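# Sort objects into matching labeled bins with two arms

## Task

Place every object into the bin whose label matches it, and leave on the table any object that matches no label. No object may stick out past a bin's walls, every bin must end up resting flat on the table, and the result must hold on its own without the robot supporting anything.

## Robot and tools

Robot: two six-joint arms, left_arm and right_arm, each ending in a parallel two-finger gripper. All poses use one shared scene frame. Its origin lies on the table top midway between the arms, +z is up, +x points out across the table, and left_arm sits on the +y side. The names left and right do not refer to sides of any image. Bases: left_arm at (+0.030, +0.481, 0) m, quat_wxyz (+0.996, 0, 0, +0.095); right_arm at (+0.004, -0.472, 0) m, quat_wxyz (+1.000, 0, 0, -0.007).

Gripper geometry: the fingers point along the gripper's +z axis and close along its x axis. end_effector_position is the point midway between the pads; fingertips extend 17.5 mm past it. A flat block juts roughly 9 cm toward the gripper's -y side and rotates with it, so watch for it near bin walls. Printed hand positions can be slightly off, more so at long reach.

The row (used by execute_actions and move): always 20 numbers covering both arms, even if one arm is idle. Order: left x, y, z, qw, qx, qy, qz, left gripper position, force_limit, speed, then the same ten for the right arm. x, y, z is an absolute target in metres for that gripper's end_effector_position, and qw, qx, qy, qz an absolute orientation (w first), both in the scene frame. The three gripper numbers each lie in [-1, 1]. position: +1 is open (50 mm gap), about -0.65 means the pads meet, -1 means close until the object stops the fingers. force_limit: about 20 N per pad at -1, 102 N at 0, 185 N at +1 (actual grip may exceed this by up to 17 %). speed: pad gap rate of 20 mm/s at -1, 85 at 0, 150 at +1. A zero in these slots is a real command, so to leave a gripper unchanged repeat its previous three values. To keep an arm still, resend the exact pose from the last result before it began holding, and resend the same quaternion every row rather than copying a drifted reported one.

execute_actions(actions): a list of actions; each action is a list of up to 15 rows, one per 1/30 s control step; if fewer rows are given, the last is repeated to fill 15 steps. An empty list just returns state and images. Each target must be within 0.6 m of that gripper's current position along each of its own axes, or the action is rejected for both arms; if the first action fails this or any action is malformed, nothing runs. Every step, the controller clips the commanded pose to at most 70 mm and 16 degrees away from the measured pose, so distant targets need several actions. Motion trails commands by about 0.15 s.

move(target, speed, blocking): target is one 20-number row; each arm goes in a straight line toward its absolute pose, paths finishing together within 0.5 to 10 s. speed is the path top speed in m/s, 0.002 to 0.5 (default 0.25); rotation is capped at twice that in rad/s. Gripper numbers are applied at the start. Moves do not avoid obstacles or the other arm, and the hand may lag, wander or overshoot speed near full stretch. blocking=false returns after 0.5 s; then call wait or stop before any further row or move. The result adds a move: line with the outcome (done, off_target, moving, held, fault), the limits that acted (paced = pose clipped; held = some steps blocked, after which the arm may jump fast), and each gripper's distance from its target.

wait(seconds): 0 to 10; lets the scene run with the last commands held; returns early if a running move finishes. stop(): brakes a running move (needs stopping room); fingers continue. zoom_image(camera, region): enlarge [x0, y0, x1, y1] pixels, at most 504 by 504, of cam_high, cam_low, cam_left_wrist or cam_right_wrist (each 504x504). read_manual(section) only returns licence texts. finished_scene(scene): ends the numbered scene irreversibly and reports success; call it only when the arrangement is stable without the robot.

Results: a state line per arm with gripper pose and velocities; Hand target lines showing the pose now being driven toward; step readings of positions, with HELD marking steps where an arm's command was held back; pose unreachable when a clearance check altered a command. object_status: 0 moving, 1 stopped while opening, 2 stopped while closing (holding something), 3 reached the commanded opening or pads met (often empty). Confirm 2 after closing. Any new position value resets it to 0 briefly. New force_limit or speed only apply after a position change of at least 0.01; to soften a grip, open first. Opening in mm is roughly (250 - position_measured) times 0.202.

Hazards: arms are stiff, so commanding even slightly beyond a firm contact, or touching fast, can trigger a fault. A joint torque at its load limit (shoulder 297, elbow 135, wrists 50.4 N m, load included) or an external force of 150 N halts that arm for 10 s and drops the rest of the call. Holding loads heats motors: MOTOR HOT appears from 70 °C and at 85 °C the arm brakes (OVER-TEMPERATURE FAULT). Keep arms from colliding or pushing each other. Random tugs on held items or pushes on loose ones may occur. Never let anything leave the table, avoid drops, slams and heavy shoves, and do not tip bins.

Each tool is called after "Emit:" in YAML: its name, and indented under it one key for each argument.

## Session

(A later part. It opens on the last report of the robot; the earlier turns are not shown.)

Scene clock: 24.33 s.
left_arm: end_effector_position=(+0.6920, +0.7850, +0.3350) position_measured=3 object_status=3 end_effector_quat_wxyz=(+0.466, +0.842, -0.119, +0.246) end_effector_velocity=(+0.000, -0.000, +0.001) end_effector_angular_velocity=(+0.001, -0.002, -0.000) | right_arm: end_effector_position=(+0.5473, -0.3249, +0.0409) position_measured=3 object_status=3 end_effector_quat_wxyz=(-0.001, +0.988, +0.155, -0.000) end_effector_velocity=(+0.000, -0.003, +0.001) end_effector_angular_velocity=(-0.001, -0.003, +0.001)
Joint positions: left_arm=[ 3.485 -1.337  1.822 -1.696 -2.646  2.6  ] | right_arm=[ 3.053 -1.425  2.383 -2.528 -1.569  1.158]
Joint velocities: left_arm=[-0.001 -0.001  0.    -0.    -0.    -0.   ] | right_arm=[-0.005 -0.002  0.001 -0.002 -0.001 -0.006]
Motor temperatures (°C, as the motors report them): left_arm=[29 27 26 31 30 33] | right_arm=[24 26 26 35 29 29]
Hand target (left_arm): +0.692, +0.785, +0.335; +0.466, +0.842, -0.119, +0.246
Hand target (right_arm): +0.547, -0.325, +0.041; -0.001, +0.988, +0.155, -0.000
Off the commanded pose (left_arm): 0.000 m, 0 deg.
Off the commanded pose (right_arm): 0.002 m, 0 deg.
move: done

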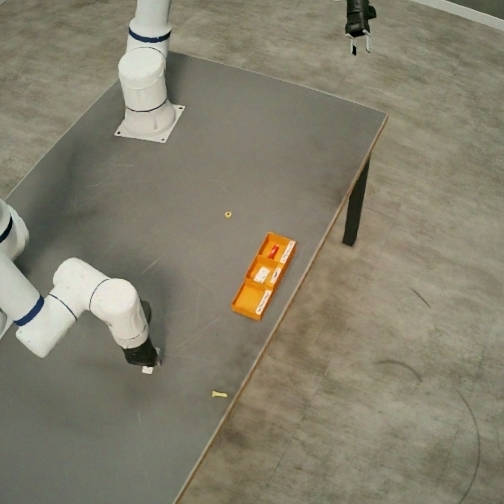

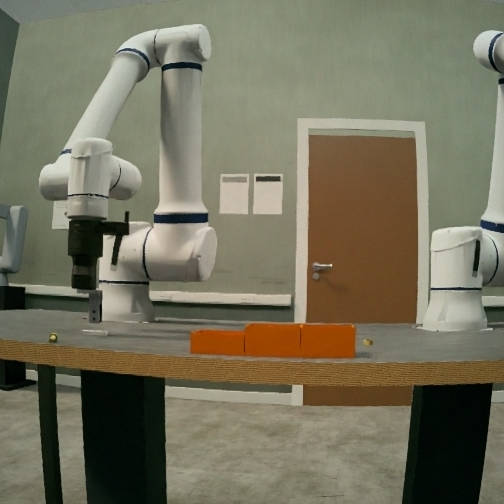

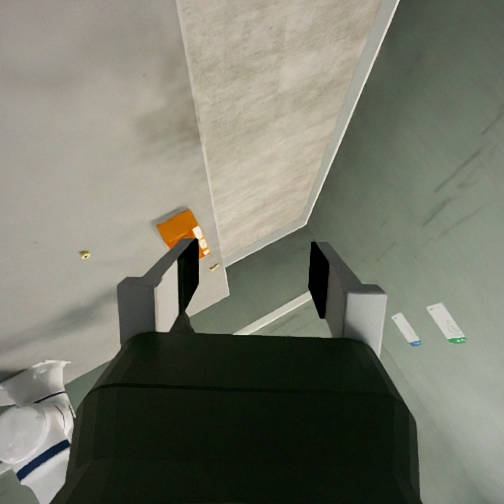

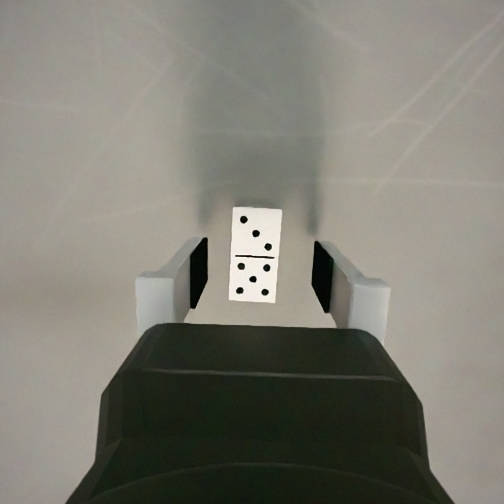

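Emit:
move:
  target: [0.692,0.785,0.335,0.466,0.842,-0.119,0.246,1,0,0,0.545,-0.327,0.0175,0,0.991,0.135,0,0.5,-0.6,0]
  speed: 0.08

Emit:
execute_actions:
  actions:
    - [[0.692,0.785,0.335,0.466,0.842,-0.119,0.246,1,0,0,0.545,-0.327,0.0175,0,0.991,0.135,0,-1,-0.6,0]]

Emit:
move:
  target: [0.692,0.785,0.335,0.466,0.842,-0.119,0.246,1,0,0,0.689,0.051,0.11,0,1,0,0,-1,-0.6,0]
  speed: 0.4

Emit:
move:
  target: [0.692,0.785,0.335,0.466,0.842,-0.119,0.246,1,0,0,0.689,0.051,0.036,0,1,0,0,-1,-0.6,0]
  speed: 0.15

Emit:
execute_actions:
  actions:
    - [[0.692,0.785,0.335,0.466,0.842,-0.119,0.246,1,0,0,0.689,0.051,0.036,0,1,0,0,0.3,-0.6,0]]

Emit:
move:
  target: [0.692,0.785,0.335,0.466,0.842,-0.119,0.246,1,0,0,0.689,0.051,0.11,0,1,0,0,0.3,-0.6,0]

Scene clock: 25.47 s.
left_arm: end_effector_position=(+0.6920, +0.7850, +0.3350) position_measured=3 object_status=3 end_effector_quat_wxyz=(+0.466, +0.842, -0.119, +0.246) end_effector_velocity=(-0.000, +0.000, -0.001) end_effector_angular_velocity=(-0.001, +0.001, +0.001) | right_arm: end_effector_position=(+0.5449, -0.3270, +0.0178) position_measured=78 object_status=3 end_effector_quat_wxyz=(-0.000, +0.991, +0.135, -0.000) end_effector_velocity=(+0.000, -0.000, -0.002) end_effector_angular_velocity=(-0.000, -0.000, -0.003)
Joint positions: left_arm=[ 3.485 -1.337  1.822 -1.696 -2.646  2.6  ] | right_arm=[ 3.049 -1.384  2.403 -2.59  -1.571  1.194]
Joint velocities: left_arm=[ 0.001  0.001  0.     0.    -0.001  0.   ] | right_arm=[-0.     0.004  0.001 -0.006 -0.     0.003]
Motor temperatures (°C, as the motors report them): left_arm=[29 27 26 31 30 33] | right_arm=[24 26 26 35 29 29]
Hand target (left_arm): +0.692, +0.785, +0.335; +0.466, +0.842, -0.119, +0.246
Hand target (right_arm): +0.545, -0.327, +0.018; -0.000, +0.991, +0.135, -0.000
Off the commanded pose (left_arm): 0.000 m, 0 deg.
Off the commanded pose (right_arm): 0.000 m, 0 deg.
move: done

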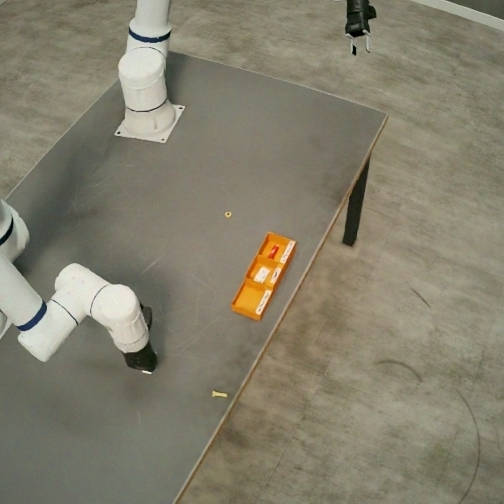

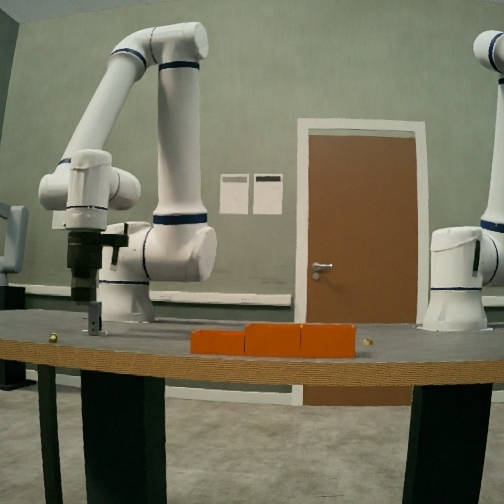

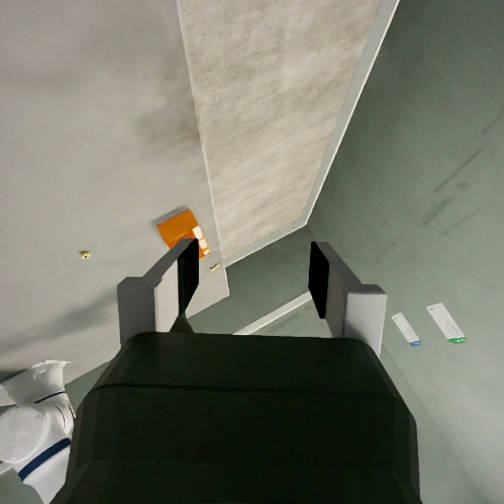

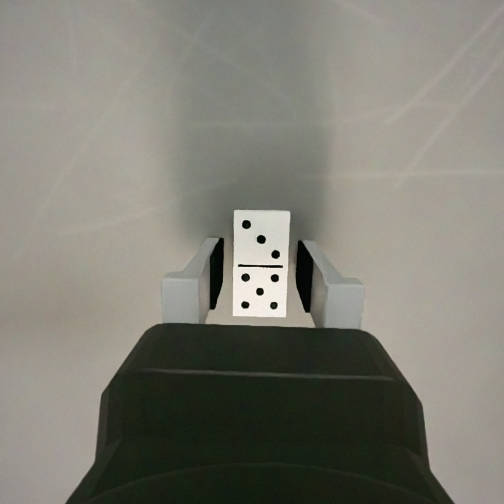

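Scene clock: 25.97 s.
left_arm: end_effector_position=(+0.6920, +0.7850, +0.3350) position_measured=3 object_status=3 end_effector_quat_wxyz=(+0.466, +0.842, -0.119, +0.246) end_effector_velocity=(-0.000, +0.001, +0.000) end_effector_angular_velocity=(-0.000, -0.001, +0.001) | right_arm: end_effector_position=(+0.5450, -0.3270, +0.0175) position_measured=135 object_status=2 end_effector_quat_wxyz=(+0.000, +0.991, +0.135, +0.000) end_effector_velocity=(-0.000, -0.000, +0.000) end_effector_angular_velocity=(-0.002, +0.001, +0.001)
Joint positions: left_arm=[ 3.485 -1.337  1.822 -1.696 -2.646  2.6  ] | right_arm=[ 3.049 -1.383  2.403 -2.59  -1.571  1.195]
Joint velocities: left_arm=[ 0.001 -0.001  0.001 -0.    -0.001 -0.   ] | right_arm=[ 0.001 -0.    -0.     0.001 -0.002 -0.001]
Motor temperatures (°C, as the motors report them): left_arm=[29 27 26 31 30 33] | right_arm=[24 26 26 35 29 29]
Hand target (left_arm): +0.692, +0.785, +0.335; +0.466, +0.842, -0.119, +0.246
Hand target (right_arm): +0.545, -0.327, +0.018; -0.000, +0.991, +0.135, -0.000
Off the commanded pose (left_arm): 0.000 m, 0 deg.
Off the commanded pose (right_arm): 0.000 m, 0 deg.
Step readings (end_effector_position):
0: left_arm (+0.6920, +0.7850, +0.3350) | right_arm (+0.5449, -0.3270, +0.0178)
1: left_arm (+0.6920, +0.7850, +0.3350) | right_arm (+0.5449, -0.3270, +0.0177)
2: left_arm (+0.6920, +0.7850, +0.3350) | right_arm (+0.5450, -0.3270, +0.0177)
4: left_arm (+0.6920, +0.7850, +0.3350) | right_arm (+0.5450, -0.3270, +0.0176)
8: left_arm (+0.6920, +0.7850, +0.3350) | right_arm (+0.5450, -0.3270, +0.0175)
15: end_effector_position above

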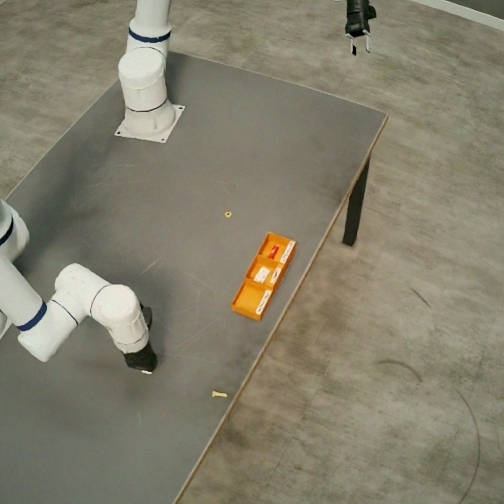

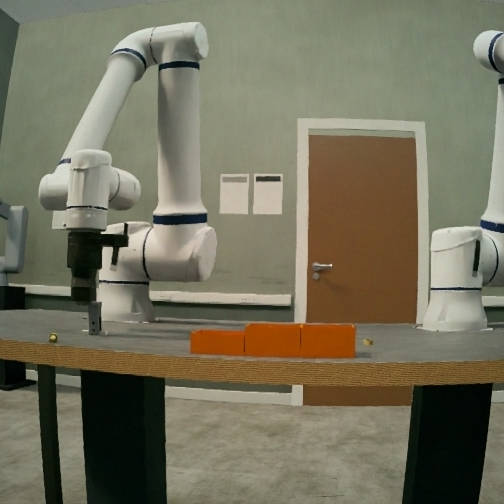

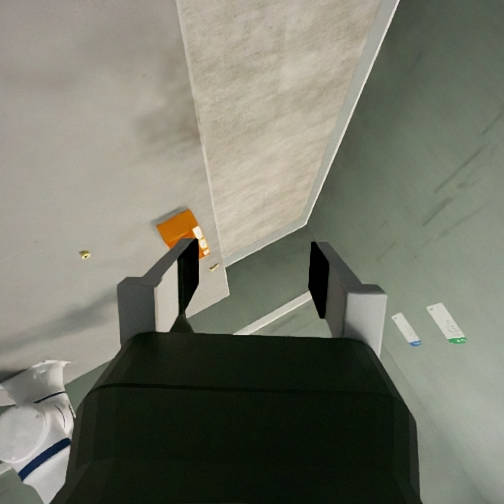

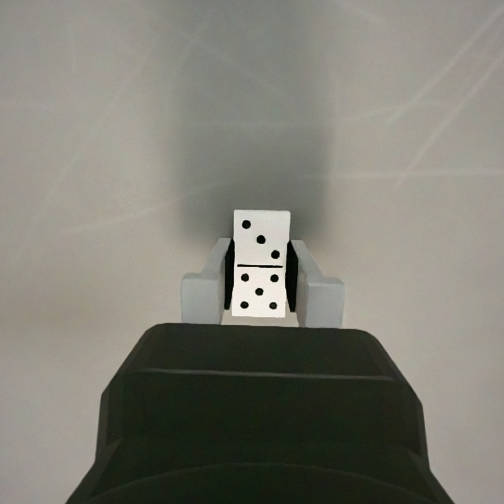

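Scene clock: 27.67 s.
left_arm: end_effector_position=(+0.6920, +0.7850, +0.3350) position_measured=3 object_status=3 end_effector_quat_wxyz=(+0.466, +0.842, -0.119, +0.246) end_effector_velocity=(+0.001, -0.001, +0.001) end_effector_angular_velocity=(+0.001, -0.002, -0.002) | right_arm: end_effector_position=(+0.6898, +0.0499, +0.1090) position_measured=135 object_status=2 end_effector_quat_wxyz=(+0.001, +1.000, +0.000, +0.000) end_effector_velocity=(+0.001, +0.002, +0.002) end_effector_angular_velocity=(+0.001, -0.002, -0.000)
Joint positions: left_arm=[ 3.485 -1.337  1.822 -1.696 -2.646  2.6  ] | right_arm=[ 3.571 -1.138  1.795 -2.228 -1.573  1.987]
Joint velocities: left_arm=[-0.001 -0.001 -0.    -0.     0.     0.001] | right_arm=[ 0.002  0.    -0.003  0.001  0.     0.002]
Motor temperatures (°C, as the motors report them): left_arm=[29 27 26 31 30 33] | right_arm=[24 26 26 35 29 29]
Hand target (left_arm): +0.692, +0.785, +0.335; +0.466, +0.842, -0.119, +0.246
Hand target (right_arm): +0.690, +0.050, +0.109; +0.001, +1.000, +0.000, +0.000
Off the commanded pose (left_arm): 0.000 m, 0 deg.
Off the commanded pose (right_arm): 0.002 m, 0 deg.
move: done

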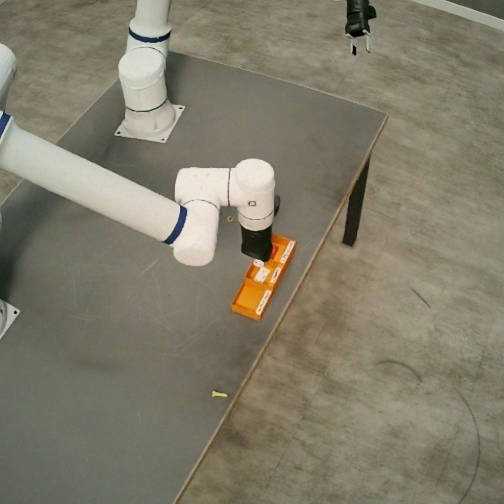

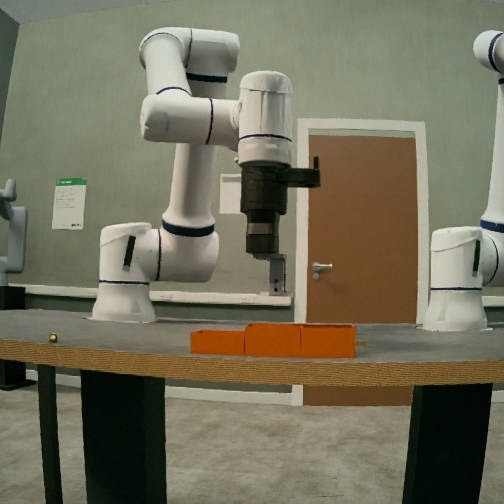

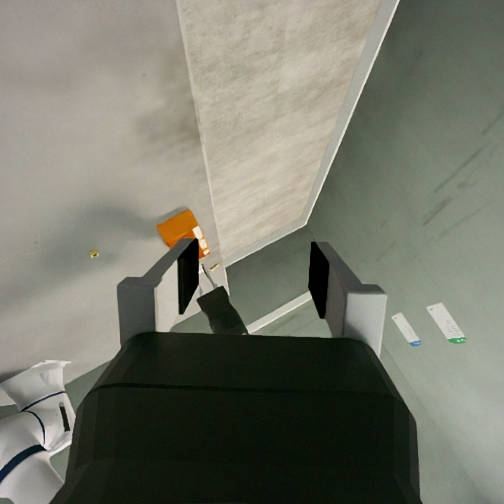

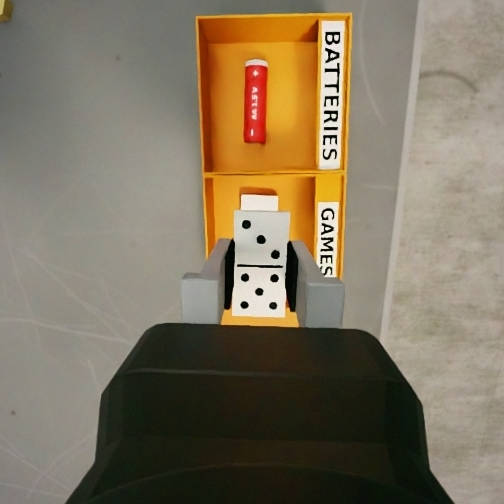

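Scene clock: 28.63 s.
left_arm: end_effector_position=(+0.6920, +0.7850, +0.3350) position_measured=3 object_status=3 end_effector_quat_wxyz=(+0.466, +0.842, -0.119, +0.246) end_effector_velocity=(-0.000, +0.001, +0.001) end_effector_angular_velocity=(+0.001, -0.002, +0.001) | right_arm: end_effector_position=(+0.6888, +0.0509, +0.0363) position_measured=135 object_status=2 end_effector_quat_wxyz=(+0.000, +1.000, +0.000, +0.000) end_effector_velocity=(+0.000, +0.000, -0.002) end_effector_angular_velocity=(+0.000, -0.000, -0.001)
Joint positions: left_arm=[ 3.485 -1.337  1.822 -1.696 -2.646  2.6  ] | right_arm=[ 3.572 -1.059  1.833 -2.346 -1.571  1.988]
Joint velocities: left_arm=[ 0.002 -0.001 -0.001  0.    -0.     0.   ] | right_arm=[-0.     0.003  0.    -0.004  0.     0.   ]
Motor temperatures (°C, as the motors report them): left_arm=[29 27 26 31 30 33] | right_arm=[24 26 26 35 29 29]
Hand target (left_arm): +0.692, +0.785, +0.335; +0.466, +0.842, -0.119, +0.246
Hand target (right_arm): +0.689, +0.051, +0.036; +0.000, +1.000, -0.000, +0.000
Off the commanded pose (left_arm): 0.000 m, 0 deg.
Off the commanded pose (right_arm): 0.000 m, 0 deg.
move: done

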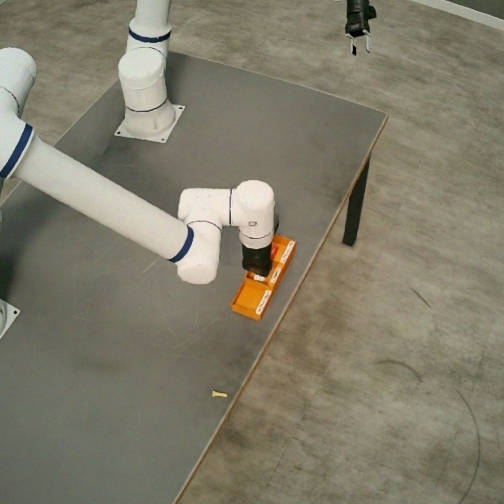

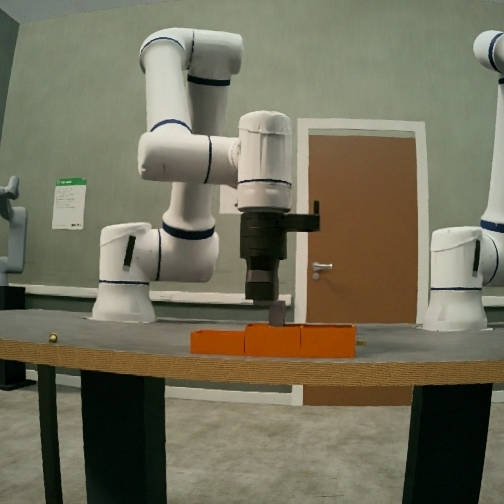

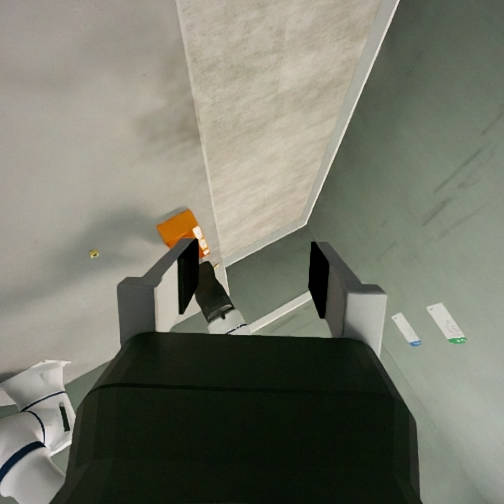

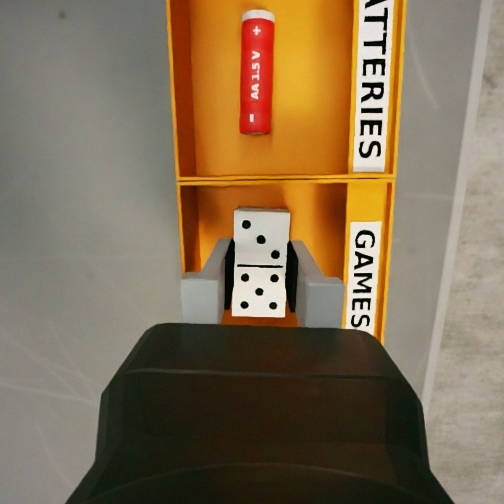

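Scene clock: 29.13 s.
left_arm: end_effector_position=(+0.6920, +0.7850, +0.3350) position_measured=3 object_status=3 end_effector_quat_wxyz=(+0.466, +0.842, -0.119, +0.246) end_effector_velocity=(-0.000, +0.000, +0.001) end_effector_angular_velocity=(+0.001, -0.001, +0.001) | right_arm: end_effector_position=(+0.6890, +0.0510, +0.0360) position_measured=107 object_status=3 end_effector_quat_wxyz=(+0.000, +1.000, +0.000, -0.000) end_effector_velocity=(+0.000, -0.000, -0.000) end_effector_angular_velocity=(-0.000, +0.001, +0.001)
Joint positions: left_arm=[ 3.485 -1.337  1.822 -1.696 -2.646  2.6  ] | right_arm=[ 3.572 -1.058  1.833 -2.346 -1.571  1.988]
Joint velocities: left_arm=[ 0.001 -0.002 -0.001  0.     0.    -0.   ] | right_arm=[-0.001  0.    -0.001  0.002  0.    -0.002]
Motor temperatures (°C, as the motors report them): left_arm=[29 27 26 31 30 33] | right_arm=[24 26 26 35 29 29]
Hand target (left_arm): +0.692, +0.785, +0.335; +0.466, +0.842, -0.119, +0.246
Hand target (right_arm): +0.689, +0.051, +0.036; -0.000, +1.000, +0.000, +0.000
Off the commanded pose (left_arm): 0.000 m, 0 deg.
Off the commanded pose (right_arm): 0.000 m, 0 deg.
Step readings (end_effector_position):
0: left_arm (+0.6920, +0.7850, +0.3350) | right_arm (+0.6888, +0.0509, +0.0363)
1: left_arm (+0.6920, +0.7850, +0.3350) | right_arm (+0.6888, +0.0509, +0.0362)
2: left_arm (+0.6920, +0.7850, +0.3350) | right_arm (+0.6888, +0.0509, +0.0361)
4: left_arm (+0.6920, +0.7850, +0.3350) | right_arm (+0.6888, +0.0509, +0.0360)
8: left_arm (+0.6920, +0.7850, +0.3350) | right_arm (+0.6888, +0.0509, +0.0358)
15: end_effector_position above

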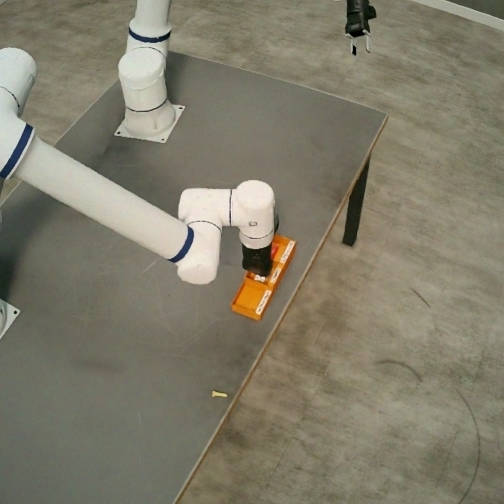

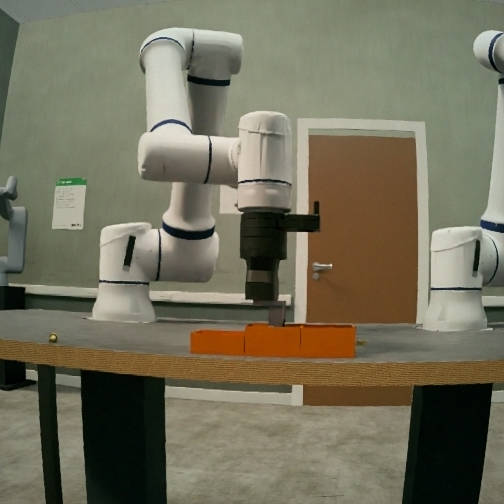

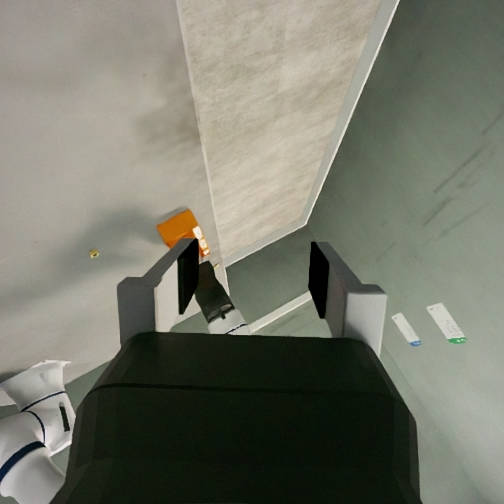

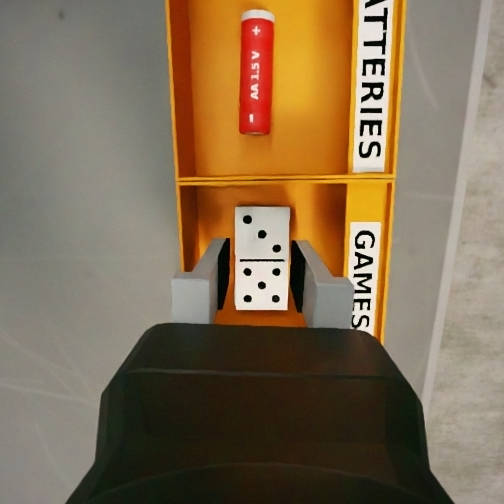

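Scene clock: 30.03 s.
left_arm: end_effector_position=(+0.6920, +0.7850, +0.3350) position_measured=3 object_status=3 end_effector_quat_wxyz=(+0.466, +0.842, -0.119, +0.246) end_effector_velocity=(+0.000, +0.000, +0.002) end_effector_angular_velocity=(+0.002, -0.002, -0.000) | right_arm: end_effector_position=(+0.6892, +0.0512, +0.1097) position_measured=107 object_status=3 end_effector_quat_wxyz=(-0.000, +1.000, -0.000, -0.000) end_effector_velocity=(-0.001, +0.001, +0.003) end_effector_angular_velocity=(+0.001, -0.000, -0.000)
Joint positions: left_arm=[ 3.485 -1.337  1.822 -1.696 -2.646  2.6  ] | right_arm=[ 3.572 -1.139  1.795 -2.227 -1.571  1.988]
Joint velocities: left_arm=[ 0.    -0.002 -0.001 -0.     0.    -0.   ] | right_arm=[ 0.001 -0.004 -0.001  0.004  0.001  0.001]
Motor temperatures (°C, as the motors report them): left_arm=[29 27 26 31 30 33] | right_arm=[24 26 26 35 29 29]
Hand target (left_arm): +0.692, +0.785, +0.335; +0.466, +0.842, -0.119, +0.246
Hand target (right_arm): +0.689, +0.051, +0.110; -0.000, +1.000, -0.000, +0.000
Off the commanded pose (left_arm): 0.000 m, 0 deg.
Off the commanded pose (right_arm): 0.000 m, 0 deg.
move: done

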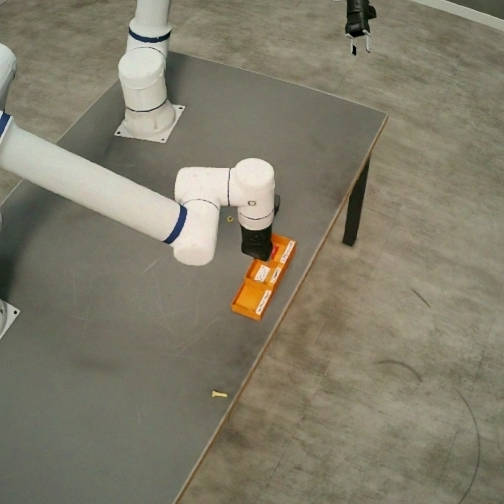

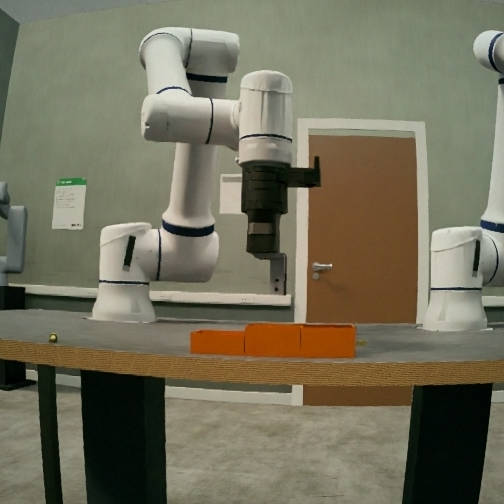

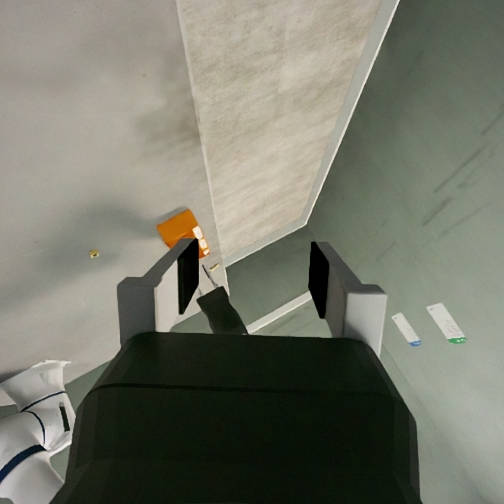

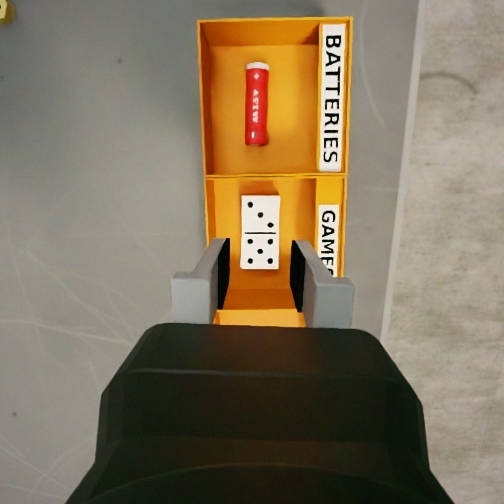

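Emit:
finished_scene:
  scene: 1

The scene is finished: the task was done.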